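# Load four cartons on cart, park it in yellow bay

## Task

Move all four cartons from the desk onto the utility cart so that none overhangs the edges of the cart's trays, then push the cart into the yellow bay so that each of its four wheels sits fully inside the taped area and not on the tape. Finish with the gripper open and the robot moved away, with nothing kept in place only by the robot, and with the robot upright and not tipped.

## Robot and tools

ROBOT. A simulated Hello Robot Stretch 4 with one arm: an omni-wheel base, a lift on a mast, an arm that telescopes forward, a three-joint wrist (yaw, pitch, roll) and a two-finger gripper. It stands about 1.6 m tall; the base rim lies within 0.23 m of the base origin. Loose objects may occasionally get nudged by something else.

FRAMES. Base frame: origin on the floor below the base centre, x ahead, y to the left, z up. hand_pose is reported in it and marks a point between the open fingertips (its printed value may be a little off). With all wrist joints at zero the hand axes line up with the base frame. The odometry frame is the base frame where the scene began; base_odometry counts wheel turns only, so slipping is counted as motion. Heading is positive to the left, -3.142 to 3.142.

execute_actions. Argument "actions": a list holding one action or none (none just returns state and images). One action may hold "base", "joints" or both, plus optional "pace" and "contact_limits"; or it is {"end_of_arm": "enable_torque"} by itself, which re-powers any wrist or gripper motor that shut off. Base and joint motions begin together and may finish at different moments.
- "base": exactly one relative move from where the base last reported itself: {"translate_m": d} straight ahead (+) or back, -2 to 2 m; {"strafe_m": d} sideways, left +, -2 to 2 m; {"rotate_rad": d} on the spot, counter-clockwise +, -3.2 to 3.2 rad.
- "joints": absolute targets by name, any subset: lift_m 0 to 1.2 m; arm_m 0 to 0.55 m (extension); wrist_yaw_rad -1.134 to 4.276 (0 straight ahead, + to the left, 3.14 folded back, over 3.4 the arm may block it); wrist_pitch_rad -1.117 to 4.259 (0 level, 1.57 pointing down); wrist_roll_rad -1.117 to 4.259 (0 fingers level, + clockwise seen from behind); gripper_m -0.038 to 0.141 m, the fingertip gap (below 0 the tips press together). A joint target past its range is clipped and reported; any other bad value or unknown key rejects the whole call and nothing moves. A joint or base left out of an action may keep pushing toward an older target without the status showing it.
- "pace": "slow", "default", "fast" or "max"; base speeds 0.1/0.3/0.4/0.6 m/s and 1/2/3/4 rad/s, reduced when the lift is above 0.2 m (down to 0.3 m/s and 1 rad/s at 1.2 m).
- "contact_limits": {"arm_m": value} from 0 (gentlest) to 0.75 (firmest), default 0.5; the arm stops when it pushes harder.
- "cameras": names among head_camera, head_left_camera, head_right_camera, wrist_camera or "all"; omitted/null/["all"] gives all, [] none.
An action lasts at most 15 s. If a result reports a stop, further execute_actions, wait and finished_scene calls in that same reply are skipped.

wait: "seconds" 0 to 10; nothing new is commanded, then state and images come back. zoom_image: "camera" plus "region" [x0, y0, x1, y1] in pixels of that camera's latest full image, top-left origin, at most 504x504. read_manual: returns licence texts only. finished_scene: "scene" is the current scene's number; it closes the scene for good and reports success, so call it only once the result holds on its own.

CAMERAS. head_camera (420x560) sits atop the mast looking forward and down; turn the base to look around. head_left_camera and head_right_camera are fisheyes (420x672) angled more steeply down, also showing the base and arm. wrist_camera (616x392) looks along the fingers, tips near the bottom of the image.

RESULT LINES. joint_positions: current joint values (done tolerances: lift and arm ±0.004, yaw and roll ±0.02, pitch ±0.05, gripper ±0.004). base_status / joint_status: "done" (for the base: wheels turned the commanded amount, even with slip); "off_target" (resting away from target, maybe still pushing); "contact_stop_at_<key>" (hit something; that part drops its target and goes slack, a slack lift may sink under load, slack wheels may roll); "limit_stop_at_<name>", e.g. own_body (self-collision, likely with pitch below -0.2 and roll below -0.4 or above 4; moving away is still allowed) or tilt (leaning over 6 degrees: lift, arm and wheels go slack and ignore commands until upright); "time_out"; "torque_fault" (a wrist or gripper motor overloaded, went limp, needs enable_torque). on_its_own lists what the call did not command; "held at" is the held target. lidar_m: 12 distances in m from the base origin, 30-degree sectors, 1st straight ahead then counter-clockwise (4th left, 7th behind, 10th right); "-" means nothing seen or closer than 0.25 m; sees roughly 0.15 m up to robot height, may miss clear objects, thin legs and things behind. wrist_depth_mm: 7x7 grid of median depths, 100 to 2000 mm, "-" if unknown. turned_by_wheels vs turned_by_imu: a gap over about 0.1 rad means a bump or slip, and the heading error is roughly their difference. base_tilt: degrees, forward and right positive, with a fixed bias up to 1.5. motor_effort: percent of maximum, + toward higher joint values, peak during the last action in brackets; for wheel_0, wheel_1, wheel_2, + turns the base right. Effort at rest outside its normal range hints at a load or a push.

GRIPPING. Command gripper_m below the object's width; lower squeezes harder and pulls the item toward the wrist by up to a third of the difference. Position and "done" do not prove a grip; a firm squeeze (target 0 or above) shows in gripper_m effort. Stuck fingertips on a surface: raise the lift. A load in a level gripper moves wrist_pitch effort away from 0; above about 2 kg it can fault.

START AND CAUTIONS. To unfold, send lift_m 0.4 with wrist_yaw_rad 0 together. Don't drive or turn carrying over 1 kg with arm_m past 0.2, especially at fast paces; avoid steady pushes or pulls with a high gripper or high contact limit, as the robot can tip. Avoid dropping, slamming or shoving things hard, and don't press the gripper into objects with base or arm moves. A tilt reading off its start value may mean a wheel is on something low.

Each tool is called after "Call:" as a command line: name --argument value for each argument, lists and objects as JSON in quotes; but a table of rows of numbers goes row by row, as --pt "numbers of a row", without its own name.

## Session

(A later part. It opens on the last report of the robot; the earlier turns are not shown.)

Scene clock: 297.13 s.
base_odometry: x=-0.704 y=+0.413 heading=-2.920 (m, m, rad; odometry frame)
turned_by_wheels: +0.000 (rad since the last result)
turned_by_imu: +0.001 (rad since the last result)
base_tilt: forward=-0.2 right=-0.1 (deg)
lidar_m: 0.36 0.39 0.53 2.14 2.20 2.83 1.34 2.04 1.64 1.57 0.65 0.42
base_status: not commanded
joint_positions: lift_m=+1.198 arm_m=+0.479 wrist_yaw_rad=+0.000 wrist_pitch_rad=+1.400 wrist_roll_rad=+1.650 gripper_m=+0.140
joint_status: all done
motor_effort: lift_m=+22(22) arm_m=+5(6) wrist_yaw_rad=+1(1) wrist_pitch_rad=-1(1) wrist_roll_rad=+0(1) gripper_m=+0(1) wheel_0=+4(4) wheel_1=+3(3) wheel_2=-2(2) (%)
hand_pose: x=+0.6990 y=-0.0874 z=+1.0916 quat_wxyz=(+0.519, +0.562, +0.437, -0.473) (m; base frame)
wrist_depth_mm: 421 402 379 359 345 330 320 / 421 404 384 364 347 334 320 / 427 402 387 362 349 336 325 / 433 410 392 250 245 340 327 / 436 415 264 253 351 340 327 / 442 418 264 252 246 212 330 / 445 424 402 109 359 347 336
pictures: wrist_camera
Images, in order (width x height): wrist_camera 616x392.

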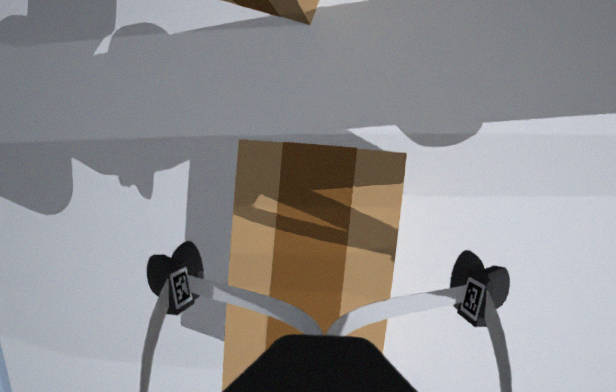

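Call:
execute_actions --actions '[{"joints":{"lift_m":1.112},"pace":"slow"}]' --cameras '[]'

Call:
execute_actions --actions '[{"joints":{"gripper_m":0.02}}]' --cameras '["wrist_camera"]'

Scene clock: 303.73 s.
base_odometry: x=-0.704 y=+0.413 heading=-2.920 (m, m, rad; odometry frame)
turned_by_wheels: +0.000 (rad since the last result)
turned_by_imu: +0.001 (rad since the last result)
base_tilt: forward=-0.2 right=+0.0 (deg)
lidar_m: 0.37 0.38 0.52 2.12 2.17 2.83 1.37 2.01 1.62 1.57 0.63 0.40
base_status: not commanded
joint_positions: lift_m=+1.113 arm_m=+0.479 wrist_yaw_rad=+0.000 wrist_pitch_rad=+1.392 wrist_roll_rad=+1.650 gripper_m=+0.140
joint_status: all done
motor_effort: lift_m=+3(19) arm_m=+4(4) wrist_yaw_rad=+0(4) wrist_pitch_rad=+23(24) wrist_roll_rad=-1(0) gripper_m=+0(1) wheel_0=+4(3) wheel_1=+3(3) wheel_2=-2(2) (%)
hand_pose: x=+0.7016 y=-0.0874 z=+1.0075 quat_wxyz=(+0.521, +0.564, +0.435, -0.471) (m; base frame)
wrist_depth_mm: 336 320 301 285 273 258 250 / 342 322 304 287 273 262 252 / 345 325 183 173 271 264 253 / 349 327 181 172 165 264 255 / 349 330 183 173 167 265 257 / 353 334 183 174 167 208 259 / 357 338 187 109 279 271 260
pictures: none
No camera images: the call's "cameras" was empty. Leave "cameras" out to get every camera's image.

Scene clock: 305.90 s.
base_odometry: x=-0.704 y=+0.413 heading=-2.920 (m, m, rad; odometry frame)
turned_by_wheels: +0.000 (rad since the last result)
turned_by_imu: +0.001 (rad since the last result)
base_tilt: forward=-0.1 right=+0.1 (deg)
lidar_m: 0.37 0.40 0.49 2.11 2.19 2.81 1.35 2.05 1.63 1.56 0.61 0.41
base_status: not commanded
joint_positions: lift_m=+1.112 arm_m=+0.479 wrist_yaw_rad=+0.000 wrist_pitch_rad=+1.401 wrist_roll_rad=+1.650 gripper_m=+0.021
joint_status: all done
motor_effort: lift_m=+13(14) arm_m=+3(4) wrist_yaw_rad=+0(2) wrist_pitch_rad=-2(32) wrist_roll_rad=-1(1) gripper_m=-32(31) wheel_0=+4(4) wheel_1=+3(3) wheel_2=-2(2) (%)
hand_pose: x=+0.6992 y=-0.0874 z=+1.0062 quat_wxyz=(+0.519, +0.562, +0.437, -0.473) (m; base frame)
wrist_depth_mm: 320 304 289 276 264 253 244 / 322 307 294 278 266 254 247 / 325 309 159 152 146 255 249 / 329 312 160 152 145 257 251 / 332 315 161 153 147 258 252 / 336 175 162 155 148 170 253 / 340 320 165 109 146 265 -
pictures: wrist_camera
Images, in order (width x height): wrist_camera 616x392.

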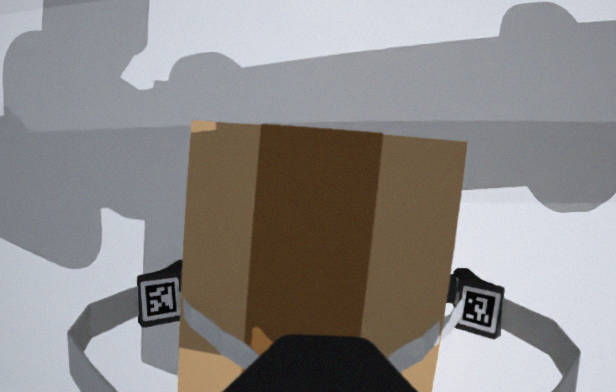

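Call:
execute_actions --actions '[{"joints":{"lift_m":1.198},"pace":"slow"}]' --cameras '[]'

Call:
execute_actions --actions '[{"joints":{"arm_m":0.1,"wrist_roll_rad":0.2,"wrist_pitch_rad":1.45},"base":{"translate_m":-0.85}}]' --cameras '[]'

Call:
execute_actions --actions '[{"base":{"rotate_rad":-3.05}}]' --cameras '["head_left_camera","wrist_camera"]'

Scene clock: 312.90 s.
base_odometry: x=-0.704 y=+0.413 heading=-2.920 (m, m, rad; odometry frame)
turned_by_wheels: +0.000 (rad since the last result)
turned_by_imu: +0.001 (rad since the last result)
base_tilt: forward=-0.2 right=+0.0 (deg)
lidar_m: 0.37 0.39 0.53 2.13 2.18 2.84 1.33 2.00 1.63 1.54 0.63 0.42
base_status: not commanded
joint_positions: lift_m=+1.197 arm_m=+0.479 wrist_yaw_rad=+0.000 wrist_pitch_rad=+1.401 wrist_roll_rad=+1.650 gripper_m=+0.021
joint_status: all done
motor_effort: lift_m=+24(24) arm_m=+3(3) wrist_yaw_rad=+0(0) wrist_pitch_rad=-2(2) wrist_roll_rad=-2(1) gripper_m=-33(31) wheel_0=+3(4) wheel_1=+3(3) wheel_2=-2(2) (%)
hand_pose: x=+0.6992 y=-0.0874 z=+1.0914 quat_wxyz=(+0.519, +0.562, +0.437, -0.473) (m; base frame)
wrist_depth_mm: 415 399 377 359 345 329 320 / 421 399 382 362 347 332 322 / 424 404 159 152 146 334 324 / 433 407 160 151 145 334 325 / 433 413 162 153 147 338 329 / 442 175 162 154 148 169 330 / 445 418 165 109 146 347 -
pictures: none
No camera images: the call's "cameras" was empty. Leave "cameras" out to get every camera's image.

Scene clock: 317.23 s.
base_odometry: x=+0.125 y=+0.600 heading=-2.920 (m, m, rad; odometry frame)
turned_by_wheels: +0.000 (rad since the last result)
turned_by_imu: +0.003 (rad since the last result)
base_tilt: forward=-0.3 right=+0.1 (deg)
lidar_m: 1.22 1.26 2.21 2.09 2.13 0.50 0.48 2.13 1.44 1.36 1.69 1.30
base_status: done
joint_positions: lift_m=+1.198 arm_m=+0.101 wrist_yaw_rad=+0.000 wrist_pitch_rad=+1.450 wrist_roll_rad=+0.200 gripper_m=+0.021
joint_status: all done
motor_effort: lift_m=+23(24) arm_m=-4(5) wrist_yaw_rad=+2(1) wrist_pitch_rad=-1(3) wrist_roll_rad=-3(5) gripper_m=-31(31) wheel_0=-3(6) wheel_1=-2(6) wheel_2=+2(13) (%)
hand_pose: x=+0.3063 y=-0.0874 z=+1.0894 quat_wxyz=(+0.745, +0.075, +0.660, -0.066) (m; base frame)
wrist_depth_mm: 1430 1366 1397 1336 1308 1308 1308 / 1397 1397 1366 1336 1336 1281 1281 / 1397 1366 159 151 146 1281 1281 / 1397 1366 160 152 145 1281 1281 / 1366 1366 161 153 146 1281 1255 / 1397 175 161 154 148 170 1255 / 1366 1308 165 109 146 1255 -
pictures: none
No camera images: the call's "cameras" was empty. Leave "cameras" out to get every camera's image.

Scene clock: 321.57 s.
base_odometry: x=+0.125 y=+0.600 heading=+0.315 (m, m, rad; odometry frame)
turned_by_wheels: -3.049 (rad since the last result)
turned_by_imu: -3.135 (rad since the last result)
base_tilt: forward=-0.1 right=+0.1 (deg)
lidar_m: 0.51 2.12 1.42 1.37 1.70 1.30 1.27 1.31 2.16 2.07 2.15 0.49
base_status: done
joint_positions: lift_m=+1.198 arm_m=+0.101 wrist_yaw_rad=+0.000 wrist_pitch_rad=+1.450 wrist_roll_rad=+0.200 gripper_m=+0.021
joint_status: not commanded
motor_effort: lift_m=+23(23) arm_m=-4(5) wrist_yaw_rad=+2(2) wrist_pitch_rad=-1(1) wrist_roll_rad=-2(3) gripper_m=-31(32) wheel_0=+5(8) wheel_1=+4(9) wheel_2=+5(8) (%)
hand_pose: x=+0.3063 y=-0.0874 z=+1.0894 quat_wxyz=(+0.745, +0.075, +0.660, -0.066) (m; base frame)
wrist_depth_mm: 1397 1397 517 504 508 521 1308 / 1397 1397 831 831 778 1308 1281 / 1397 1366 159 152 146 1308 1281 / 1397 1366 160 151 145 1281 1255 / 1366 1366 161 153 147 1255 1255 / 1366 175 162 154 148 170 1229 / 1366 1336 165 109 147 1255 1229
pictures: head_left_camera, wrist_camera
Images, in order (width x height): head_left_camera 420x672, wrist_camera 616x392.

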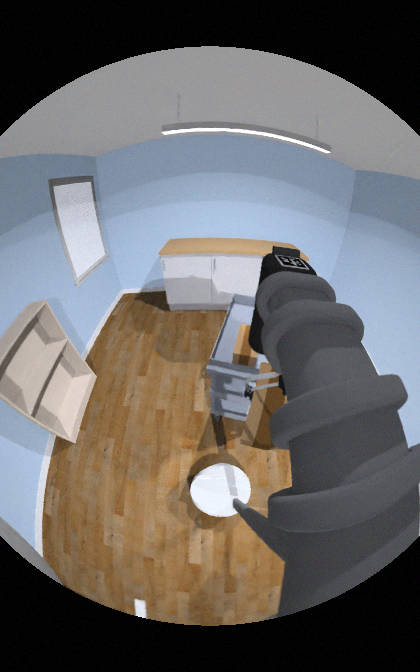

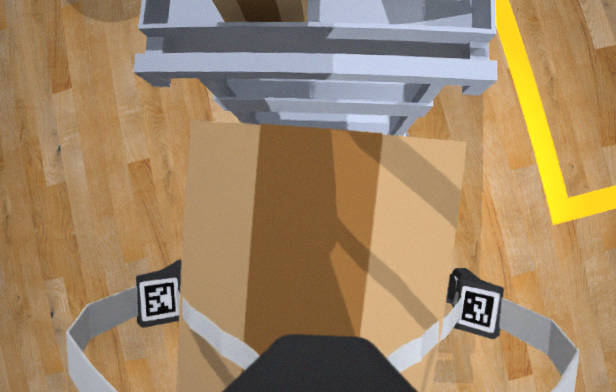

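Call:
execute_actions --actions '[{"base":{"translate_m":0.2},"joints":{"arm_m":0.55}}]' --cameras '["head_left_camera","wrist_camera"]'

Scene clock: 329.03 s.
base_odometry: x=+0.315 y=+0.662 heading=+0.315 (m, m, rad; odometry frame)
turned_by_wheels: +0.000 (rad since the last result)
turned_by_imu: +0.001 (rad since the last result)
base_tilt: forward=-0.1 right=+0.1 (deg)
lidar_m: 0.31 0.37 1.40 1.35 1.70 1.53 1.52 1.49 2.20 2.07 0.38 0.29
base_status: done
joint_positions: lift_m=+1.198 arm_m=+0.546 wrist_yaw_rad=+0.000 wrist_pitch_rad=+1.450 wrist_roll_rad=+0.200 gripper_m=+0.021
joint_status: all done
joint sent to its limit — the command would take arm_m past its upper limit, so that joint was sent only as far as its limit.
motor_effort: lift_m=+23(23) arm_m=+4(5) wrist_yaw_rad=+1(1) wrist_pitch_rad=+0(2) wrist_roll_rad=-2(3) gripper_m=-34(32) wheel_0=+3(6) wheel_1=+2(6) wheel_2=-2(13) (%)
hand_pose: x=+0.7522 y=-0.0874 z=+1.0894 quat_wxyz=(+0.745, +0.075, +0.660, -0.066) (m; base frame)
wrist_depth_mm: 1430 1397 1336 1336 1308 1308 1281 / 1366 1366 1366 535 521 517 508 / 1366 1366 159 152 146 512 504 / 1397 1366 160 152 146 508 500 / 1397 1336 161 153 147 504 500 / 1366 175 162 154 148 170 382 / 1336 1336 165 109 146 387 -
pictures: head_left_camera, wrist_camera
Images, in order (width x height): head_left_camera 420x672, wrist_camera 616x392.

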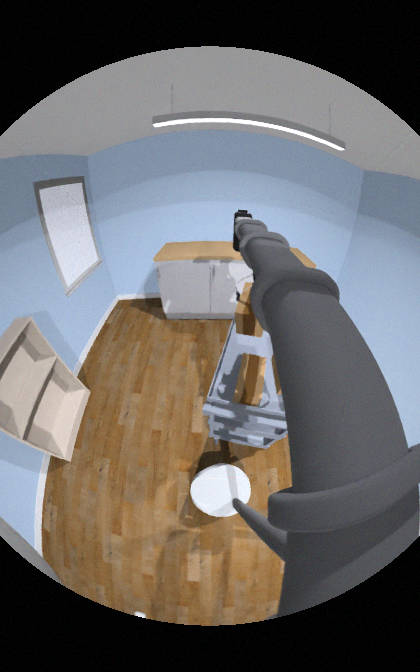

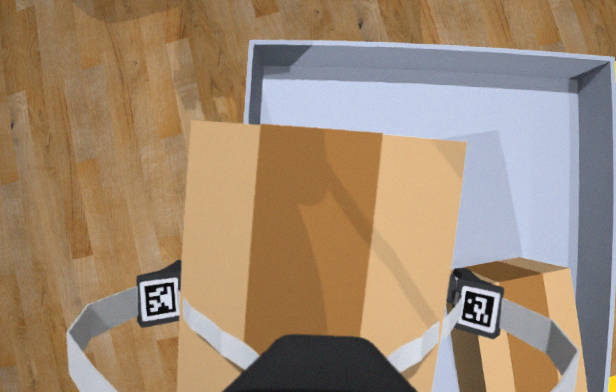

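Call:
execute_actions --actions '[{"base":{"strafe_m":-0.08},"pace":"slow"}]' --cameras '[]'

Call:
execute_actions --actions '[{"base":{"translate_m":0.06},"pace":"slow"}]' --cameras '["wrist_camera"]'

Scene clock: 339.77 s.
base_odometry: x=+0.340 y=+0.586 heading=+0.315 (m, m, rad; odometry frame)
turned_by_wheels: +0.000 (rad since the last result)
turned_by_imu: +0.001 (rad since the last result)
base_tilt: forward=-0.1 right=-0.1 (deg)
lidar_m: 0.28 0.34 1.51 1.44 1.79 1.53 1.48 1.53 2.11 1.97 2.04 0.29
base_status: done
joint_positions: lift_m=+1.198 arm_m=+0.547 wrist_yaw_rad=+0.000 wrist_pitch_rad=+1.450 wrist_roll_rad=+0.200 gripper_m=+0.021
joint_status: not commanded
motor_effort: lift_m=+23(23) arm_m=+5(5) wrist_yaw_rad=+1(0) wrist_pitch_rad=+0(0) wrist_roll_rad=-1(1) gripper_m=-31(31) wheel_0=+5(7) wheel_1=-4(9) wheel_2=+0(1) (%)
hand_pose: x=+0.7521 y=-0.0874 z=+1.0894 quat_wxyz=(+0.745, +0.075, +0.660, -0.066) (m; base frame)
wrist_depth_mm: 1397 1397 1366 1366 1336 1308 1308 / 1397 1366 535 530 521 512 1255 / 1397 1366 159 151 146 512 1255 / 1366 1366 160 152 145 508 1281 / 1397 1366 160 153 147 504 1255 / 1336 175 162 155 148 170 1229 / 1366 1336 165 109 146 387 -
pictures: none
No camera images: the call's "cameras" was empty. Leave "cameras" out to get every camera's image.

Scene clock: 341.60 s.
base_odometry: x=+0.397 y=+0.605 heading=+0.315 (m, m, rad; odometry frame)
turned_by_wheels: +0.000 (rad since the last result)
turned_by_imu: +0.001 (rad since the last result)
base_tilt: forward=-0.2 right=+0.0 (deg)
lidar_m: 0.25 0.25 1.54 1.42 1.79 1.59 2.28 1.56 2.10 1.97 0.27 0.25
base_status: done
joint_positions: lift_m=+1.198 arm_m=+0.547 wrist_yaw_rad=+0.000 wrist_pitch_rad=+1.450 wrist_roll_rad=+0.200 gripper_m=+0.021
joint_status: not commanded
motor_effort: lift_m=+23(23) arm_m=+5(5) wrist_yaw_rad=+1(0) wrist_pitch_rad=+0(0) wrist_roll_rad=-1(2) gripper_m=-31(31) wheel_0=+3(5) wheel_1=+3(8) wheel_2=-4(8) (%)
hand_pose: x=+0.7521 y=-0.0874 z=+1.0894 quat_wxyz=(+0.745, +0.075, +0.660, -0.066) (m; base frame)
wrist_depth_mm: 1397 1397 1336 1397 1336 1281 1281 / 1430 1397 1366 1336 1308 1281 1281 / 1397 1366 158 152 146 508 508 / 1397 1336 160 152 145 508 504 / 1366 1336 161 153 147 504 496 / 1397 175 162 154 148 170 492 / 1336 1336 165 109 146 389 -
pictures: wrist_camera
Images, in order (width x height): wrist_camera 616x392.

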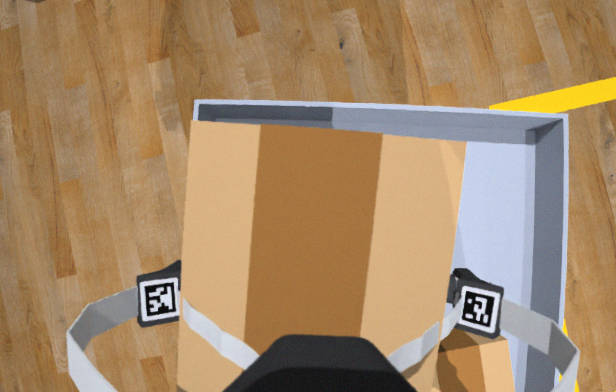

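Lower.

Call:
execute_actions --actions '[{"joints":{"lift_m":0.9,"wrist_roll_rad":0.1},"pace":"slow"}]' --cameras '["wrist_camera"]'

Scene clock: 352.63 s.
base_odometry: x=+0.397 y=+0.605 heading=+0.314 (m, m, rad; odometry frame)
turned_by_wheels: +0.000 (rad since the last result)
turned_by_imu: -0.005 (rad since the last result)
base_tilt: forward=-0.1 right=+0.2 (deg)
lidar_m: 0.25 0.29 1.52 1.42 1.78 1.57 1.56 1.56 2.10 1.98 0.26 0.25
base_status: not commanded
joint_positions: lift_m=+0.937 arm_m=+0.547 wrist_yaw_rad=-0.001 wrist_pitch_rad=+1.447 wrist_roll_rad=+0.101 gripper_m=+0.020
joint_status: lift_m contact_stop (moved -0.261 of -0.298); the others done
on_its_own: lift_m is slack since a contact_stop (your +0.900 is given up)
motor_effort: lift_m=+15(22) arm_m=+4(5) wrist_yaw_rad=+4(10) wrist_pitch_rad=+10(11) wrist_roll_rad=-3(6) gripper_m=-24(30) wheel_0=-1(3) wheel_1=-1(3) wheel_2=-1(4) (%)
hand_pose: x=+0.7531 y=-0.0874 z=+0.8289 quat_wxyz=(+0.749, +0.038, +0.661, -0.034) (m; base frame)
wrist_depth_mm: 236 281 281 267 249 230 222 / 235 285 282 277 273 270 265 / 233 281 157 155 153 265 265 / 237 279 155 153 152 264 262 / 245 277 154 151 150 260 259 / 236 171 153 150 149 174 257 / 180 272 151 109 146 257 -
pictures: wrist_camera
Images, in order (width x height): wrist_camera 616x392.

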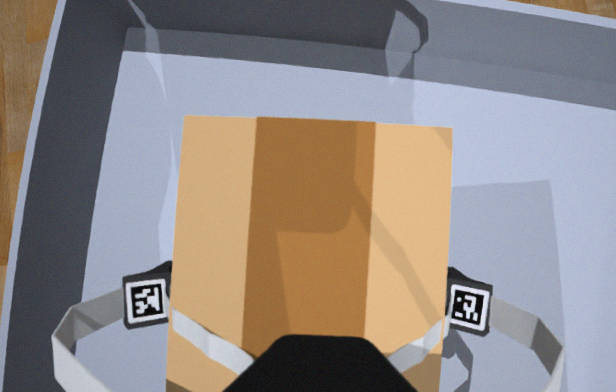

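On the floor.

Call:
execute_actions --actions '[{"joints":{"gripper_m":0.11}}]' --cameras '[]'

Call:
execute_actions --actions '[{"joints":{"lift_m":1.198}}]' --cameras '[]'

Call:
execute_actions --actions '[{"joints":{"arm_m":0.0,"gripper_m":0.14},"base":{"translate_m":-0.15}}]' --cameras '["head_left_camera"]'

Scene clock: 359.80 s.
base_odometry: x=+0.397 y=+0.605 heading=+0.315 (m, m, rad; odometry frame)
turned_by_wheels: +0.000 (rad since the last result)
turned_by_imu: +0.002 (rad since the last result)
base_tilt: forward=-0.1 right=+0.0 (deg)
lidar_m: 0.25 0.27 1.52 1.42 1.79 1.58 1.56 1.54 2.12 1.98 0.30 0.25
base_status: not commanded
joint_positions: lift_m=+0.955 arm_m=+0.547 wrist_yaw_rad=-0.001 wrist_pitch_rad=+1.449 wrist_roll_rad=+0.102 gripper_m=+0.110
joint_status: all done
on_its_own: lift_m is slack since a contact_stop (your +0.900 is given up)
motor_effort: lift_m=+14(18) arm_m=+3(3) wrist_yaw_rad=+5(7) wrist_pitch_rad=+4(11) wrist_roll_rad=-4(4) gripper_m=-6(25) wheel_0=+3(3) wheel_1=+0(1) wheel_2=-1(1) (%)
hand_pose: x=+0.7526 y=-0.0875 z=+0.8473 quat_wxyz=(+0.748, +0.038, +0.662, -0.034) (m; base frame)
wrist_depth_mm: 1160 278 291 272 254 236 233 / 1182 303 300 296 291 287 283 / 252 300 176 173 172 285 282 / 256 298 174 172 170 282 279 / 254 294 173 170 168 279 277 / 245 291 171 169 167 211 274 / 251 290 170 108 165 274 271
pictures: none
No camera images: the call's "cameras" was empty. Leave "cameras" out to get every camera's image.

Scene clock: 361.87 s.
base_odometry: x=+0.397 y=+0.605 heading=+0.315 (m, m, rad; odometry frame)
turned_by_wheels: +0.000 (rad since the last result)
turned_by_imu: +0.001 (rad since the last result)
base_tilt: forward=-0.1 right=+0.0 (deg)
lidar_m: 0.25 0.27 1.53 1.44 1.79 1.56 2.27 1.57 2.08 1.98 0.29 0.25
base_status: not commanded
joint_positions: lift_m=+1.198 arm_m=+0.547 wrist_yaw_rad=+0.000 wrist_pitch_rad=+1.450 wrist_roll_rad=+0.101 gripper_m=+0.110
joint_status: all done
motor_effort: lift_m=+22(22) arm_m=+4(3) wrist_yaw_rad=+1(5) wrist_pitch_rad=+1(9) wrist_roll_rad=-2(4) gripper_m=-3(5) wheel_0=+2(3) wheel_1=+0(1) wheel_2=+0(1) (%)
hand_pose: x=+0.7524 y=-0.0874 z=+1.0895 quat_wxyz=(+0.748, +0.038, +0.662, -0.033) (m; base frame)
wrist_depth_mm: 1430 1397 1366 1336 1336 1336 1308 / 1397 1366 1366 1366 1281 1308 1281 / 1366 1366 539 530 521 521 1255 / 1366 1397 530 407 517 517 504 / 1366 1308 525 404 512 508 492 / 1336 1336 496 402 402 484 1205 / 1336 1336 521 109 397 397 1229
pictures: none
No camera images: the call's "cameras" was empty. Leave "cameras" out to get every camera's image.

Scene clock: 364.53 s.
base_odometry: x=+0.255 y=+0.558 heading=+0.314 (m, m, rad; odometry frame)
turned_by_wheels: +0.000 (rad since the last result)
turned_by_imu: +0.001 (rad since the last result)
base_tilt: forward=-0.2 right=+0.0 (deg)
lidar_m: 0.38 0.42 1.52 1.44 1.79 1.41 1.40 1.43 2.08 1.98 2.05 0.38
base_status: done
joint_positions: lift_m=+1.198 arm_m=+0.001 wrist_yaw_rad=+0.000 wrist_pitch_rad=+1.450 wrist_roll_rad=+0.101 gripper_m=+0.140
joint_status: all done
motor_effort: lift_m=+22(22) arm_m=-5(8) wrist_yaw_rad=+2(0) wrist_pitch_rad=-1(2) wrist_roll_rad=-2(3) gripper_m=+0(1) wheel_0=-3(5) wheel_1=-2(4) wheel_2=+0(11) (%)
hand_pose: x=+0.2063 y=-0.0874 z=+1.0894 quat_wxyz=(+0.747, +0.038, +0.662, -0.034) (m; base frame)
wrist_depth_mm: 1397 525 500 539 535 1281 1308 / 1397 1366 549 504 477 1308 1281 / 1430 1366 1336 1160 1308 1281 1281 / 1366 1397 1336 1308 1308 1281 1308 / 1366 1336 1336 1098 1281 1281 1255 / 1397 1336 1098 1078 1078 212 1229 / 1336 1336 1308 109 1255 1255 1255
pictures: head_left_camera
Images, in order (width x height): head_left_camera 420x672.

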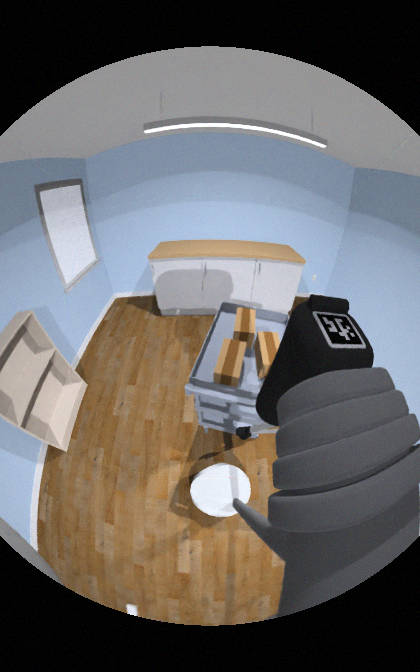

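Last carton.

Call:
execute_actions --actions '[{"base":{"rotate_rad":3.05},"joints":{"wrist_pitch_rad":0.6,"wrist_roll_rad":1.4}}]' --cameras '[]'

Call:
execute_actions --actions '[{"base":{"translate_m":0.85}}]' --cameras '["head_camera","wrist_camera"]'

Scene clock: 378.67 s.
base_odometry: x=+0.255 y=+0.558 heading=-2.920 (m, m, rad; odometry frame)
turned_by_wheels: +3.049 (rad since the last result)
turned_by_imu: +3.139 (rad since the last result)
base_tilt: forward=-0.1 right=+0.1 (deg)
lidar_m: 1.34 1.37 2.12 2.00 2.02 0.39 0.38 0.45 1.57 1.42 1.76 1.46
base_status: done
joint_positions: lift_m=+1.198 arm_m=+0.001 wrist_yaw_rad=+0.000 wrist_pitch_rad=+0.602 wrist_roll_rad=+1.400 gripper_m=+0.140
joint_status: all done
motor_effort: lift_m=+22(22) arm_m=-4(4) wrist_yaw_rad=+1(2) wrist_pitch_rad=-6(8) wrist_roll_rad=+0(5) gripper_m=-1(1) wheel_0=-3(5) wheel_1=-3(7) wheel_2=-5(8) (%)
hand_pose: x=+0.4095 y=-0.0874 z=+1.2124 quat_wxyz=(+0.731, +0.615, +0.227, -0.191) (m; base frame)
wrist_depth_mm: 1537 1756 1499 - 1863 1499 1281 / 1576 1708 1336 - 1983 1499 1255 / 1537 1756 1576 - 1808 1464 1205 / 1618 1756 - - 1808 1430 1205 / 1618 1708 - - 1756 1366 1205 / 1576 1661 1281 - 1661 218 1160 / 1576 1708 1661 109 1618 1366 1160
pictures: none
No camera images: the call's "cameras" was empty. Leave "cameras" out to get every camera's image.

Scene clock: 382.97 s.
base_odometry: x=-0.574 y=+0.371 heading=-2.920 (m, m, rad; odometry frame)
turned_by_wheels: +0.000 (rad since the last result)
turned_by_imu: -0.001 (rad since the last result)
base_tilt: forward=-0.2 right=-0.1 (deg)
lidar_m: 0.49 0.51 0.65 2.03 2.11 2.69 1.21 2.15 1.65 1.61 0.79 0.53
base_status: done
joint_positions: lift_m=+1.198 arm_m=+0.001 wrist_yaw_rad=+0.000 wrist_pitch_rad=+0.602 wrist_roll_rad=+1.400 gripper_m=+0.140
joint_status: not commanded
motor_effort: lift_m=+22(22) arm_m=-4(5) wrist_yaw_rad=+1(1) wrist_pitch_rad=-5(5) wrist_roll_rad=+0(0) gripper_m=+0(1) wheel_0=+1(8) wheel_1=+2(8) wheel_2=-3(12) (%)
hand_pose: x=+0.4094 y=-0.0874 z=+1.2124 quat_wxyz=(+0.731, +0.615, +0.227, -0.191) (m; base frame)
wrist_depth_mm: 878 960 1098 676 580 1366 1281 / 866 991 1078 778 569 1160 1255 / 891 991 1078 750 549 1336 1229 / 891 991 1060 732 544 1366 1205 / 904 991 976 715 525 1281 1160 / 878 976 891 627 488 218 1160 / 904 991 991 109 473 1366 1160
pictures: head_camera, wrist_camera
Images, in order (width x height): head_camera 420x560, wrist_camera 616x392.

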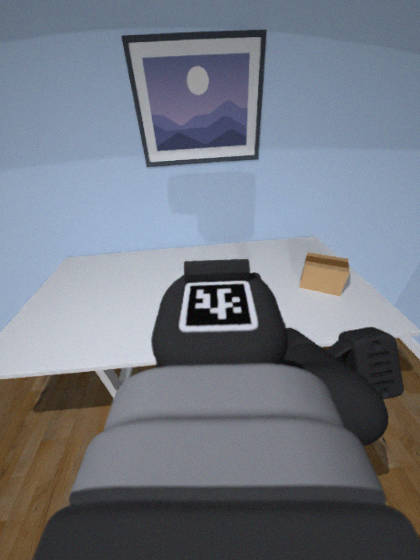

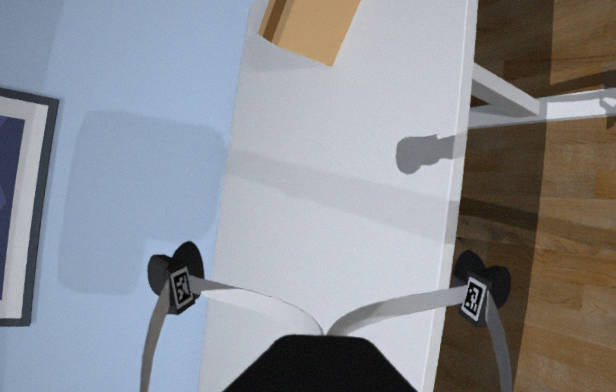

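Call:
execute_actions --actions '[{"base":{"strafe_m":-0.3}}]' --cameras '[]'

Call:
execute_actions --actions '[{"base":{"translate_m":0.12},"joints":{"wrist_pitch_rad":1.4,"arm_m":0.4,"wrist_roll_rad":1.6}}]' --cameras '["wrist_camera"]'

Scene clock: 389.07 s.
base_odometry: x=-0.641 y=+0.664 heading=-2.920 (m, m, rad; odometry frame)
turned_by_wheels: +0.000 (rad since the last result)
turned_by_imu: +0.002 (rad since the last result)
base_tilt: forward=-0.3 right=+0.0 (deg)
lidar_m: 0.52 0.55 0.68 2.37 2.40 1.28 1.28 1.71 1.37 1.34 1.38 0.57
base_status: done
joint_positions: lift_m=+1.198 arm_m=+0.001 wrist_yaw_rad=+0.000 wrist_pitch_rad=+0.602 wrist_roll_rad=+1.400 gripper_m=+0.140
joint_status: not commanded
motor_effort: lift_m=+22(22) arm_m=-5(4) wrist_yaw_rad=+1(2) wrist_pitch_rad=-5(6) wrist_roll_rad=+0(0) gripper_m=-2(1) wheel_0=+0(11) wheel_1=+0(13) wheel_2=+0(3) (%)
hand_pose: x=+0.4094 y=-0.0874 z=+1.2124 quat_wxyz=(+0.731, +0.615, +0.227, -0.191) (m; base frame)
wrist_depth_mm: 904 1008 1138 1308 1430 1464 1255 / 917 1008 1118 809 569 1464 1255 / 917 1025 1098 654 554 1397 1205 / 917 1025 1118 668 539 1308 1182 / 931 1008 991 707 530 1397 1205 / 931 1025 878 634 500 218 1160 / 931 1008 976 109 508 1336 1160
pictures: none
No camera images: the call's "cameras" was empty. Leave "cameras" out to get every camera's image.

Scene clock: 391.37 s.
base_odometry: x=-0.758 y=+0.637 heading=-2.919 (m, m, rad; odometry frame)
turned_by_wheels: +0.000 (rad since the last result)
turned_by_imu: +0.001 (rad since the last result)
base_tilt: forward=-0.2 right=+0.2 (deg)
lidar_m: 0.36 0.41 0.55 2.35 2.43 1.41 1.38 1.71 1.45 1.35 1.37 0.45
base_status: done
joint_positions: lift_m=+1.198 arm_m=+0.399 wrist_yaw_rad=+0.000 wrist_pitch_rad=+1.400 wrist_roll_rad=+1.600 gripper_m=+0.140
joint_status: all done
motor_effort: lift_m=+22(22) arm_m=+5(6) wrist_yaw_rad=+1(3) wrist_pitch_rad=+0(4) wrist_roll_rad=+0(3) gripper_m=+1(2) wheel_0=+4(9) wheel_1=+1(6) wheel_2=-1(13) (%)
hand_pose: x=+0.6191 y=-0.0874 z=+1.0915 quat_wxyz=(+0.533, +0.549, +0.449, -0.462) (m; base frame)
wrist_depth_mm: 421 402 382 364 345 330 1138 / 427 274 264 366 349 336 1138 / 427 274 262 362 351 338 1138 / 433 277 266 368 355 338 946 / 436 279 274 375 357 340 991 / 439 418 387 375 355 211 960 / 449 418 402 109 359 347 336
pictures: wrist_camera
Images, in order (width x height): wrist_camera 616x392.

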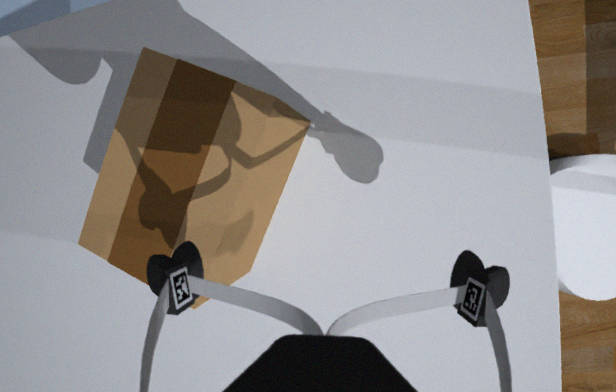

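Call:
execute_actions --actions '[{"base":{"strafe_m":-0.07},"joints":{"arm_m":0.52,"wrist_roll_rad":1.95}}]' --cameras '["wrist_camera"]'

Scene clock: 400.17 s.
base_odometry: x=-0.773 y=+0.705 heading=-2.919 (m, m, rad; odometry frame)
turned_by_wheels: +0.000 (rad since the last result)
turned_by_imu: +0.001 (rad since the last result)
base_tilt: forward=+0.0 right=+0.1 (deg)
lidar_m: 0.39 0.40 0.54 2.44 2.50 1.38 1.42 1.56 1.35 1.25 1.26 0.44
base_status: done
joint_positions: lift_m=+1.198 arm_m=+0.519 wrist_yaw_rad=+0.000 wrist_pitch_rad=+1.400 wrist_roll_rad=+1.950 gripper_m=+0.140
joint_status: all done
motor_effort: lift_m=+22(22) arm_m=+5(4) wrist_yaw_rad=+2(1) wrist_pitch_rad=+0(0) wrist_roll_rad=+0(2) gripper_m=-2(0) wheel_0=+0(10) wheel_1=-2(9) wheel_2=+0(1) (%)
hand_pose: x=+0.7391 y=-0.0874 z=+1.0915 quat_wxyz=(+0.429, +0.633, +0.362, -0.533) (m; base frame)
wrist_depth_mm: 904 1281 1366 353 340 324 315 / 820 1098 375 357 343 329 319 / 723 399 382 359 345 332 324 / 430 407 387 248 238 340 327 / 439 413 387 253 243 342 332 / 439 421 394 252 243 211 334 / 452 427 404 109 249 355 342
pictures: wrist_camera
Images, in order (width x height): wrist_camera 616x392.

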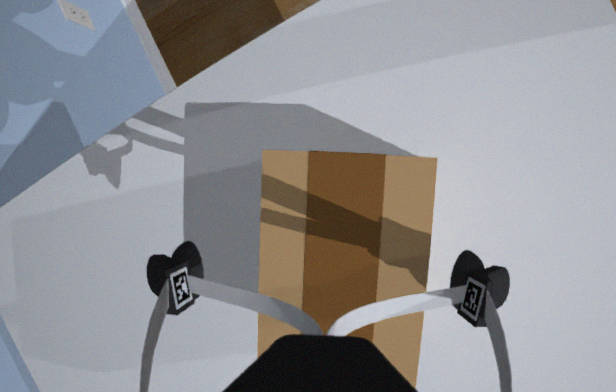

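Slightly overshot; retract a little.

Call:
execute_actions --actions '[{"joints":{"arm_m":0.505,"lift_m":1.112},"pace":"slow"}]' --cameras '[]'

Call:
execute_actions --actions '[{"joints":{"gripper_m":0.02}}]' --cameras '["wrist_camera"]'

Scene clock: 407.70 s.
base_odometry: x=-0.773 y=+0.705 heading=-2.919 (m, m, rad; odometry frame)
turned_by_wheels: +0.000 (rad since the last result)
turned_by_imu: +0.001 (rad since the last result)
base_tilt: forward=-0.2 right=-0.1 (deg)
lidar_m: 0.38 0.43 0.56 2.43 2.52 1.41 1.42 1.55 1.35 1.26 1.27 0.44
base_status: not commanded
joint_positions: lift_m=+1.113 arm_m=+0.506 wrist_yaw_rad=+0.000 wrist_pitch_rad=+1.397 wrist_roll_rad=+1.950 gripper_m=+0.140
joint_status: all done
motor_effort: lift_m=+5(21) arm_m=-5(5) wrist_yaw_rad=+2(2) wrist_pitch_rad=+9(9) wrist_roll_rad=-1(0) gripper_m=-1(0) wheel_0=+0(1) wheel_1=-2(2) wheel_2=+0(0) (%)
hand_pose: x=+0.7265 y=-0.0874 z=+1.0071 quat_wxyz=(+0.430, +0.634, +0.361, -0.532) (m; base frame)
wrist_depth_mm: 917 1229 289 276 264 252 243 / 820 310 293 279 267 255 247 / 332 315 296 283 270 259 251 / 338 319 176 167 160 263 255 / 343 325 179 169 163 265 257 / 349 330 181 171 164 193 262 / 355 338 185 109 166 276 265
pictures: none
No camera images: the call's "cameras" was empty. Leave "cameras" out to get every camera's image.

Scene clock: 409.87 s.
base_odometry: x=-0.773 y=+0.705 heading=-2.919 (m, m, rad; odometry frame)
turned_by_wheels: +0.000 (rad since the last result)
turned_by_imu: +0.001 (rad since the last result)
base_tilt: forward=-0.1 right=+0.0 (deg)
lidar_m: 0.38 0.41 0.52 2.44 2.50 1.41 1.41 1.57 1.38 1.25 1.28 0.47
base_status: not commanded
joint_positions: lift_m=+1.112 arm_m=+0.506 wrist_yaw_rad=+0.000 wrist_pitch_rad=+1.401 wrist_roll_rad=+1.950 gripper_m=+0.021
joint_status: all done
motor_effort: lift_m=+14(14) arm_m=-4(4) wrist_yaw_rad=+0(1) wrist_pitch_rad=-2(18) wrist_roll_rad=-1(0) gripper_m=-31(28) wheel_0=+0(0) wheel_1=-2(2) wheel_2=+0(0) (%)
hand_pose: x=+0.7254 y=-0.0874 z=+1.0061 quat_wxyz=(+0.429, +0.633, +0.362, -0.533) (m; base frame)
wrist_depth_mm: 917 1205 279 270 258 246 239 / 820 298 285 273 260 250 242 / 317 303 286 274 264 255 246 / 324 309 153 146 142 254 250 / 329 312 156 148 144 258 253 / 334 175 158 151 146 169 255 / 342 325 161 109 136 268 -
pictures: wrist_camera
Images, in order (width x height): wrist_camera 616x392.

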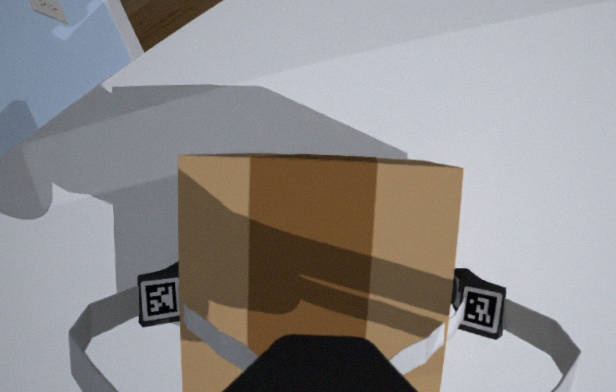

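Call:
execute_actions --actions '[{"joints":{"lift_m":1.198},"pace":"slow"}]' --cameras '[]'

Call:
execute_actions --actions '[{"joints":{"arm_m":0.1,"wrist_roll_rad":0.1,"wrist_pitch_rad":1.45},"base":{"translate_m":-0.87}}]' --cameras '[]'

Call:
execute_actions --actions '[{"base":{"rotate_rad":-3.05}}]' --cameras '[]'

Call:
execute_actions --actions '[{"base":{"strafe_m":-0.6}}]' --cameras '["head_left_camera","wrist_camera"]'

Scene clock: 424.73 s.
base_odometry: x=-0.773 y=+0.705 heading=-2.919 (m, m, rad; odometry frame)
turned_by_wheels: +0.000 (rad since the last result)
turned_by_imu: +0.001 (rad since the last result)
base_tilt: forward=-0.2 right=+0.1 (deg)
lidar_m: 0.38 0.39 0.56 2.43 2.50 1.44 1.42 1.56 1.34 1.25 1.29 0.44
base_status: not commanded
joint_positions: lift_m=+1.197 arm_m=+0.506 wrist_yaw_rad=+0.000 wrist_pitch_rad=+1.401 wrist_roll_rad=+1.950 gripper_m=+0.021
joint_status: all done
motor_effort: lift_m=+24(23) arm_m=-3(4) wrist_yaw_rad=+1(1) wrist_pitch_rad=-2(2) wrist_roll_rad=+0(1) gripper_m=-32(31) wheel_0=+0(0) wheel_1=-2(2) wheel_2=+0(0) (%)
hand_pose: x=+0.7254 y=-0.0874 z=+1.0913 quat_wxyz=(+0.429, +0.633, +0.362, -0.533) (m; base frame)
wrist_depth_mm: 946 1336 1336 351 338 322 314 / 842 1078 373 357 343 327 319 / 741 399 377 359 345 334 322 / 421 402 153 146 142 334 327 / 433 410 156 149 144 338 330 / 439 176 158 151 146 169 332 / 449 424 162 109 137 349 -
pictures: none
No camera images: the call's "cameras" was empty. Leave "cameras" out to get every camera's image.

Scene clock: 429.10 s.
base_odometry: x=+0.076 y=+0.897 heading=-2.920 (m, m, rad; odometry frame)
turned_by_wheels: +0.000 (rad since the last result)
turned_by_imu: +0.003 (rad since the last result)
base_tilt: forward=-0.1 right=+0.1 (deg)
lidar_m: 1.27 1.31 2.50 2.36 0.69 0.55 0.66 2.14 1.11 1.05 1.38 1.75
base_status: done
joint_positions: lift_m=+1.197 arm_m=+0.101 wrist_yaw_rad=+0.000 wrist_pitch_rad=+1.451 wrist_roll_rad=+0.100 gripper_m=+0.021
joint_status: all done
motor_effort: lift_m=+24(24) arm_m=-4(5) wrist_yaw_rad=+2(0) wrist_pitch_rad=-2(4) wrist_roll_rad=-2(7) gripper_m=-30(30) wheel_0=-3(8) wheel_1=-3(9) wheel_2=+2(12) (%)
hand_pose: x=+0.3062 y=-0.0874 z=+1.0893 quat_wxyz=(+0.747, +0.038, +0.663, -0.033) (m; base frame)
wrist_depth_mm: 1397 1397 1366 1366 1336 1308 1336 / 1397 1366 1336 1336 1308 1308 1308 / 1397 1336 1366 1308 1281 1336 1281 / 1366 1336 153 146 141 1281 1255 / 1366 1366 156 149 144 1255 1281 / 1366 175 158 151 146 169 1255 / 1308 1308 161 109 146 1255 -
pictures: none
No camera images: the call's "cameras" was empty. Leave "cameras" out to get every camera's image.

Scene clock: 433.43 s.
base_odometry: x=+0.075 y=+0.897 heading=+0.315 (m, m, rad; odometry frame)
turned_by_wheels: -3.049 (rad since the last result)
turned_by_imu: -3.135 (rad since the last result)
base_tilt: forward=-0.1 right=+0.0 (deg)
lidar_m: 2.00 2.07 1.11 1.04 1.39 1.36 1.33 1.35 2.52 2.37 0.65 0.55
base_status: done
joint_positions: lift_m=+1.197 arm_m=+0.101 wrist_yaw_rad=+0.000 wrist_pitch_rad=+1.451 wrist_roll_rad=+0.100 gripper_m=+0.021
joint_status: not commanded
motor_effort: lift_m=+24(24) arm_m=-4(4) wrist_yaw_rad=+2(2) wrist_pitch_rad=-1(2) wrist_roll_rad=-3(2) gripper_m=-32(32) wheel_0=+5(5) wheel_1=+5(8) wheel_2=+4(8) (%)
hand_pose: x=+0.3063 y=-0.0874 z=+1.0893 quat_wxyz=(+0.747, +0.038, +0.663, -0.033) (m; base frame)
wrist_depth_mm: 1397 1397 1366 1336 488 462 480 / 1430 1366 1397 1336 854 842 788 / 1397 1366 1336 1308 1160 1138 1308 / 1366 1336 153 146 142 1308 1255 / 1366 1308 155 149 144 1255 1255 / 1336 175 158 151 147 169 1255 / 1336 1336 161 109 146 1255 -
pictures: none
No camera images: the call's "cameras" was empty. Leave "cameras" out to get every camera's image.

Scene clock: 436.77 s.
base_odometry: x=+0.261 y=+0.326 heading=+0.315 (m, m, rad; odometry frame)
turned_by_wheels: +0.000 (rad since the last result)
turned_by_imu: +0.002 (rad since the last result)
base_tilt: forward=+0.0 right=+0.0 (deg)
lidar_m: 0.41 0.46 1.74 1.66 2.01 1.34 1.32 1.29 1.89 1.74 1.82 2.15
base_status: done
joint_positions: lift_m=+1.198 arm_m=+0.101 wrist_yaw_rad=+0.000 wrist_pitch_rad=+1.451 wrist_roll_rad=+0.100 gripper_m=+0.021
joint_status: not commanded
motor_effort: lift_m=+23(24) arm_m=-5(5) wrist_yaw_rad=+1(2) wrist_pitch_rad=-1(1) wrist_roll_rad=-2(2) gripper_m=-29(31) wheel_0=+3(11) wheel_1=+0(8) wheel_2=+0(4) (%)
hand_pose: x=+0.3063 y=-0.0874 z=+1.0893 quat_wxyz=(+0.747, +0.038, +0.663, -0.033) (m; base frame)
wrist_depth_mm: 439 554 549 866 1336 1336 1308 / 512 554 544 1182 1308 1308 1308 / 1397 1366 473 1118 1308 1281 1281 / 1366 1366 153 147 142 1281 1281 / 1336 1366 155 149 144 1255 1255 / 1308 175 158 151 146 169 1229 / 1336 1308 161 109 146 1255 -
pictures: head_left_camera, wrist_camera
Images, in order (width x height): head_left_camera 420x672, wrist_camera 616x392.

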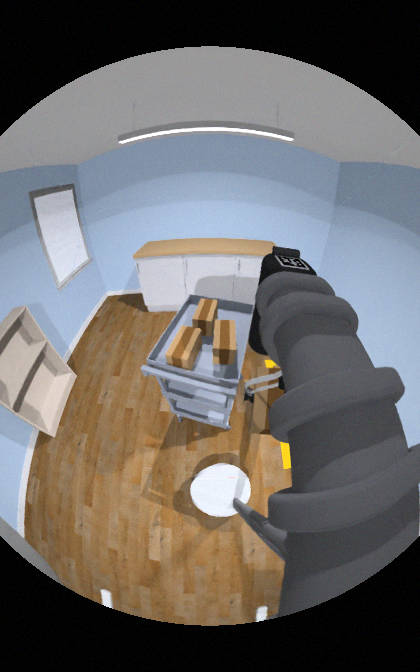

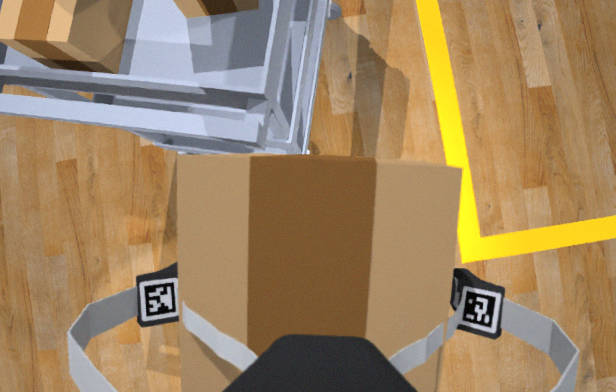

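Call:
execute_actions --actions '[{"base":{"strafe_m":0.1},"joints":{"arm_m":0.55}}]' --cameras '[]'

Call:
execute_actions --actions '[{"base":{"translate_m":0.15},"pace":"slow"}]' --cameras '["wrist_camera"]'

Scene clock: 445.13 s.
base_odometry: x=+0.230 y=+0.421 heading=+0.315 (m, m, rad; odometry frame)
turned_by_wheels: +0.000 (rad since the last result)
turned_by_imu: +0.002 (rad since the last result)
base_tilt: forward=-0.1 right=+0.0 (deg)
lidar_m: 0.40 0.48 1.64 1.57 1.91 1.34 1.31 1.34 1.96 1.84 1.93 2.16
base_status: done
joint_positions: lift_m=+1.198 arm_m=+0.546 wrist_yaw_rad=+0.000 wrist_pitch_rad=+1.450 wrist_roll_rad=+0.100 gripper_m=+0.021
joint_status: all done
joint sent to its limit — the command would take arm_m past its upper limit, so that joint was sent only as far as its limit.
motor_effort: lift_m=+23(23) arm_m=+5(5) wrist_yaw_rad=+1(0) wrist_pitch_rad=-1(3) wrist_roll_rad=-2(3) gripper_m=-31(33) wheel_0=+0(11) wheel_1=+2(9) wheel_2=+0(1) (%)
hand_pose: x=+0.7521 y=-0.0874 z=+1.0893 quat_wxyz=(+0.747, +0.037, +0.662, -0.033) (m; base frame)
wrist_depth_mm: 1430 521 427 539 530 1308 1308 / 1397 539 421 530 525 1281 1281 / 1397 535 415 530 525 1336 1255 / 525 544 153 147 142 1281 1281 / 535 418 155 149 144 1229 1255 / 504 175 158 151 146 169 1255 / 484 407 161 109 146 1255 -
pictures: none
No camera images: the call's "cameras" was empty. Leave "cameras" out to get every camera's image.

Scene clock: 447.90 s.
base_odometry: x=+0.373 y=+0.468 heading=+0.315 (m, m, rad; odometry frame)
turned_by_wheels: +0.000 (rad since the last result)
turned_by_imu: +0.001 (rad since the last result)
base_tilt: forward=-0.1 right=+0.0 (deg)
lidar_m: 0.27 0.33 1.65 1.54 1.92 1.51 1.48 1.48 1.98 1.84 1.90 0.27
base_status: done
joint_positions: lift_m=+1.198 arm_m=+0.546 wrist_yaw_rad=+0.000 wrist_pitch_rad=+1.450 wrist_roll_rad=+0.100 gripper_m=+0.021
joint_status: not commanded
motor_effort: lift_m=+23(23) arm_m=+5(5) wrist_yaw_rad=+1(1) wrist_pitch_rad=-1(1) wrist_roll_rad=-1(2) gripper_m=-31(30) wheel_0=+4(7) wheel_1=+3(2) wheel_2=-4(10) (%)
hand_pose: x=+0.7520 y=-0.0874 z=+1.0893 quat_wxyz=(+0.747, +0.037, +0.662, -0.033) (m; base frame)
wrist_depth_mm: 1430 1366 1366 1366 1336 1281 1308 / 1397 544 539 525 525 1281 1308 / 1366 535 418 525 521 1308 1255 / 1430 530 153 146 141 1281 1255 / 1366 530 155 149 144 1255 1255 / 1336 175 158 151 146 168 1229 / 484 424 162 109 146 1255 -
pictures: wrist_camera
Images, in order (width x height): wrist_camera 616x392.

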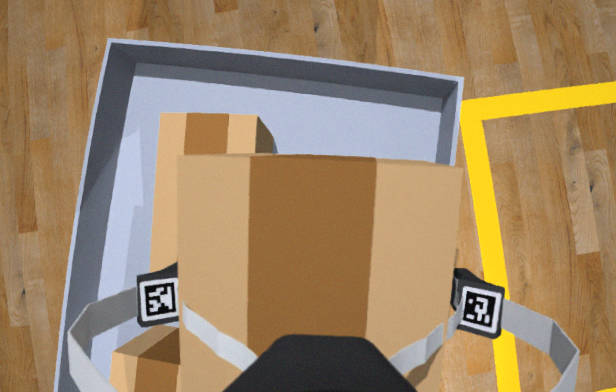

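Call:
execute_actions --actions '[{"base":{"strafe_m":-0.05},"joints":{"wrist_roll_rad":0.2},"pace":"slow"}]' --cameras '[]'

Call:
execute_actions --actions '[{"base":{"translate_m":0.04},"pace":"slow"}]' --cameras '[]'

Call:
execute_actions --actions '[{"joints":{"lift_m":0.9},"pace":"slow"}]' --cameras '["wrist_camera"]'

Scene clock: 456.30 s.
base_odometry: x=+0.388 y=+0.420 heading=+0.315 (m, m, rad; odometry frame)
turned_by_wheels: +0.000 (rad since the last result)
turned_by_imu: +0.002 (rad since the last result)
base_tilt: forward=-0.2 right=+0.1 (deg)
lidar_m: 0.26 0.29 1.71 1.61 1.97 1.51 1.47 1.51 1.92 1.79 1.84 1.99
base_status: done
joint_positions: lift_m=+1.198 arm_m=+0.546 wrist_yaw_rad=+0.000 wrist_pitch_rad=+1.450 wrist_roll_rad=+0.200 gripper_m=+0.021
joint_status: all done
motor_effort: lift_m=+23(23) arm_m=+5(4) wrist_yaw_rad=+1(1) wrist_pitch_rad=-1(0) wrist_roll_rad=+0(4) gripper_m=-30(31) wheel_0=+3(8) wheel_1=-4(9) wheel_2=+0(4) (%)
hand_pose: x=+0.7520 y=-0.0874 z=+1.0893 quat_wxyz=(+0.745, +0.074, +0.660, -0.066) (m; base frame)
wrist_depth_mm: 1430 1397 1336 1366 1308 1308 1308 / 1430 549 539 525 1308 1308 1255 / 535 544 539 530 525 1281 1281 / 544 418 153 146 141 1281 1255 / 517 418 155 149 144 1255 1255 / 496 175 158 151 146 168 1229 / 473 496 162 109 146 1255 -
pictures: none
No camera images: the call's "cameras" was empty. Leave "cameras" out to get every camera's image.

Scene clock: 457.83 s.
base_odometry: x=+0.426 y=+0.433 heading=+0.316 (m, m, rad; odometry frame)
turned_by_wheels: +0.000 (rad since the last result)
turned_by_imu: +0.001 (rad since the last result)
base_tilt: forward=-0.1 right=+0.0 (deg)
lidar_m: 0.25 0.28 0.48 1.61 1.94 1.52 1.53 1.51 1.92 1.77 1.87 1.94
base_status: done
joint_positions: lift_m=+1.198 arm_m=+0.546 wrist_yaw_rad=+0.000 wrist_pitch_rad=+1.451 wrist_roll_rad=+0.200 gripper_m=+0.021
joint_status: not commanded
motor_effort: lift_m=+23(23) arm_m=+4(5) wrist_yaw_rad=+1(1) wrist_pitch_rad=-1(1) wrist_roll_rad=+0(0) gripper_m=-30(30) wheel_0=+4(7) wheel_1=+4(4) wheel_2=-3(9) (%)
hand_pose: x=+0.7520 y=-0.0874 z=+1.0893 quat_wxyz=(+0.745, +0.074, +0.660, -0.066) (m; base frame)
wrist_depth_mm: 1397 1430 1397 1366 1336 1281 1281 / 1397 1366 1366 1366 1308 1281 1281 / 1366 549 539 525 517 1281 1255 / 530 421 152 147 142 1281 1229 / 535 415 156 149 144 1255 1255 / 535 175 158 151 146 169 1255 / 480 535 162 109 146 1255 -
pictures: none
No camera images: the call's "cameras" was empty. Leave "cameras" out to get every camera's image.

Scene clock: 460.63 s.
base_odometry: x=+0.426 y=+0.433 heading=+0.315 (m, m, rad; odometry frame)
turned_by_wheels: -0.001 (rad since the last result)
turned_by_imu: +0.001 (rad since the last result)
base_tilt: forward=-0.1 right=+0.0 (deg)
lidar_m: 0.25 0.27 0.46 1.61 1.98 1.55 1.48 1.51 1.91 1.78 1.87 1.93
base_status: not commanded
joint_positions: lift_m=+0.935 arm_m=+0.547 wrist_yaw_rad=+0.000 wrist_pitch_rad=+1.444 wrist_roll_rad=+0.200 gripper_m=+0.020
joint_status: lift_m contact_stop (moved -0.263 of -0.298)
on_its_own: lift_m is slack since a contact_stop (your +0.900 is given up)
motor_effort: lift_m=+12(20) arm_m=+1(4) wrist_yaw_rad=+0(6) wrist_pitch_rad=+19(31) wrist_roll_rad=-1(4) gripper_m=-24(31) wheel_0=-3(4) wheel_1=+0(4) wheel_2=-1(3) (%)
hand_pose: x=+0.7546 y=-0.0874 z=+0.8268 quat_wxyz=(+0.747, +0.075, +0.657, -0.066) (m; base frame)
wrist_depth_mm: 263 256 255 251 243 232 1060 / 293 287 282 278 274 257 1042 / 196 285 158 155 270 254 1025 / 185 260 156 153 151 227 1025 / 182 242 154 151 150 220 1025 / 171 174 152 150 147 169 1008 / 161 246 151 109 135 211 -
pictures: wrist_camera
Images, in order (width x height): wrist_camera 616x392.

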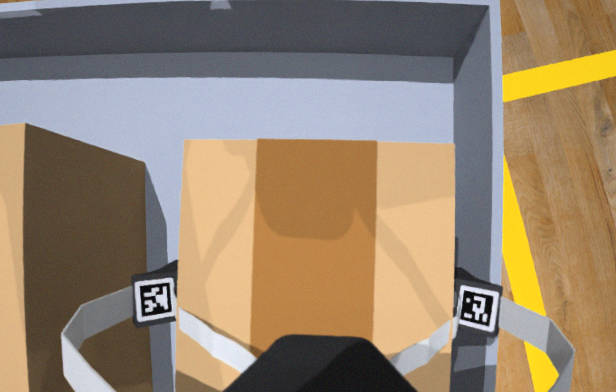

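Call:
execute_actions --actions '[{"joints":{"gripper_m":0.1}}]' --cameras '[]'

Call:
execute_actions --actions '[{"joints":{"lift_m":1.198}}]' --cameras '["wrist_camera"]'

Scene clock: 467.50 s.
base_odometry: x=+0.426 y=+0.433 heading=+0.315 (m, m, rad; odometry frame)
turned_by_wheels: +0.000 (rad since the last result)
turned_by_imu: +0.002 (rad since the last result)
base_tilt: forward=-0.3 right=+0.1 (deg)
lidar_m: 0.25 0.26 0.47 1.60 1.99 1.55 1.47 1.52 1.90 1.80 1.86 1.95
base_status: not commanded
joint_positions: lift_m=+0.954 arm_m=+0.547 wrist_yaw_rad=+0.001 wrist_pitch_rad=+1.446 wrist_roll_rad=+0.200 gripper_m=+0.100
joint_status: all done
on_its_own: lift_m is slack since a contact_stop (your +0.900 is given up)
motor_effort: lift_m=+14(18) arm_m=+2(1) wrist_yaw_rad=+0(3) wrist_pitch_rad=+12(22) wrist_roll_rad=-1(1) gripper_m=-3(26) wheel_0=-1(3) wheel_1=+0(0) wheel_2=+0(0) (%)
hand_pose: x=+0.7538 y=-0.0874 z=+0.8456 quat_wxyz=(+0.746, +0.075, +0.658, -0.066) (m; base frame)
wrist_depth_mm: 267 260 258 254 247 257 1060 / 310 306 300 294 289 286 1060 / 192 301 297 290 287 285 1060 / 182 255 174 170 168 258 1025 / 179 250 172 169 166 252 1025 / 177 219 170 167 165 208 1008 / 176 227 169 109 162 226 1008
pictures: none
No camera images: the call's "cameras" was empty. Leave "cameras" out to get every camera's image.

Scene clock: 469.60 s.
base_odometry: x=+0.426 y=+0.433 heading=+0.315 (m, m, rad; odometry frame)
turned_by_wheels: +0.000 (rad since the last result)
turned_by_imu: +0.001 (rad since the last result)
base_tilt: forward=-0.3 right=+0.0 (deg)
lidar_m: 0.25 0.26 0.47 1.60 1.97 1.57 1.50 1.54 1.91 1.80 1.86 1.94
base_status: not commanded
joint_positions: lift_m=+1.198 arm_m=+0.547 wrist_yaw_rad=+0.000 wrist_pitch_rad=+1.450 wrist_roll_rad=+0.200 gripper_m=+0.100
joint_status: all done
motor_effort: lift_m=+22(24) arm_m=+1(2) wrist_yaw_rad=+1(5) wrist_pitch_rad=+0(14) wrist_roll_rad=-1(0) gripper_m=-2(8) wheel_0=+0(1) wheel_1=+0(0) wheel_2=+0(0) (%)
hand_pose: x=+0.7526 y=-0.0874 z=+1.0894 quat_wxyz=(+0.745, +0.075, +0.660, -0.066) (m; base frame)
wrist_depth_mm: 1430 1366 1397 1336 1336 1308 1308 / 1397 1397 1366 1366 1308 1308 1281 / 1397 549 539 535 525 1281 1255 / 530 424 512 410 517 1281 1255 / 535 415 413 404 445 1281 1255 / 530 415 410 402 399 1229 1229 / 535 530 421 109 1281 1255 1229
pictures: wrist_camera
Images, in order (width x height): wrist_camera 616x392.

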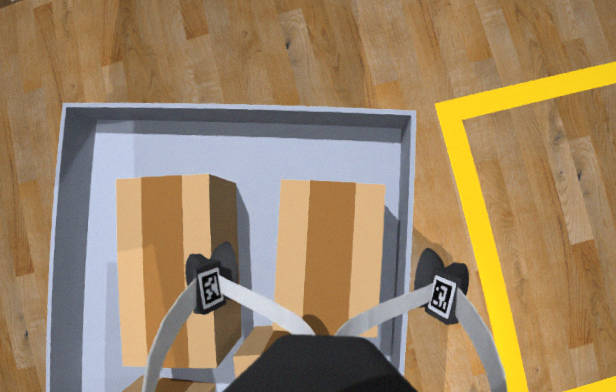

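Call:
execute_actions --actions '[{"base":{"strafe_m":-0.1},"joints":{"arm_m":0.32,"gripper_m":0.08,"wrist_pitch_rad":1.5,"lift_m":1.08}}]' --cameras '["wrist_camera","head_right_camera"]'

Scene clock: 483.77 s.
base_odometry: x=+0.457 y=+0.338 heading=+0.315 (m, m, rad; odometry frame)
turned_by_wheels: +0.000 (rad since the last result)
turned_by_imu: +0.002 (rad since the last result)
base_tilt: forward=-0.2 right=+0.0 (deg)
lidar_m: 0.25 0.25 0.42 1.71 2.08 1.53 1.49 1.50 1.82 1.69 1.75 1.94
base_status: done
joint_positions: lift_m=+1.080 arm_m=+0.321 wrist_yaw_rad=+0.000 wrist_pitch_rad=+1.500 wrist_roll_rad=+0.200 gripper_m=+0.080
joint_status: all done
motor_effort: lift_m=+13(21) arm_m=-5(4) wrist_yaw_rad=+2(1) wrist_pitch_rad=-1(3) wrist_roll_rad=-1(1) gripper_m=-2(2) wheel_0=+1(11) wheel_1=-1(11) wheel_2=+0(1) (%)
hand_pose: x=+0.5120 y=-0.0874 z=+0.9708 quat_wxyz=(+0.728, +0.073, +0.678, -0.068) (m; base frame)
wrist_depth_mm: 362 297 322 1182 1182 1160 1138 / 345 300 338 1008 1182 1182 1138 / 303 298 413 976 1182 1160 1160 / 301 296 410 1008 1182 1160 1160 / 300 298 340 1205 1182 1160 1160 / 300 297 201 1008 1118 1182 1160 / 301 297 407 109 1205 1160 1160
pictures: head_right_camera, wrist_camera
Images, in order (width x height): head_right_camera 420x672, wrist_camera 616x392.

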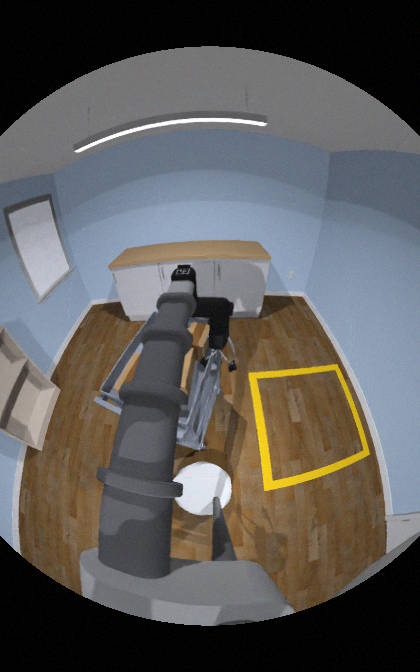

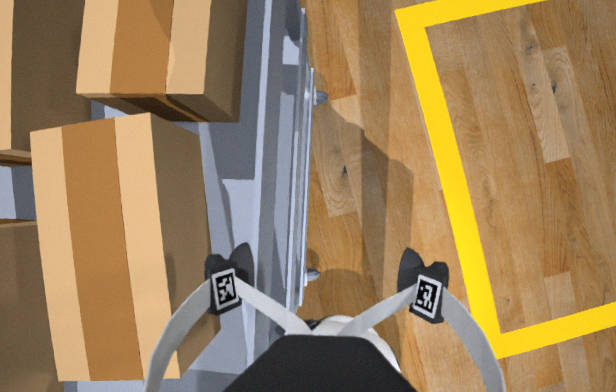

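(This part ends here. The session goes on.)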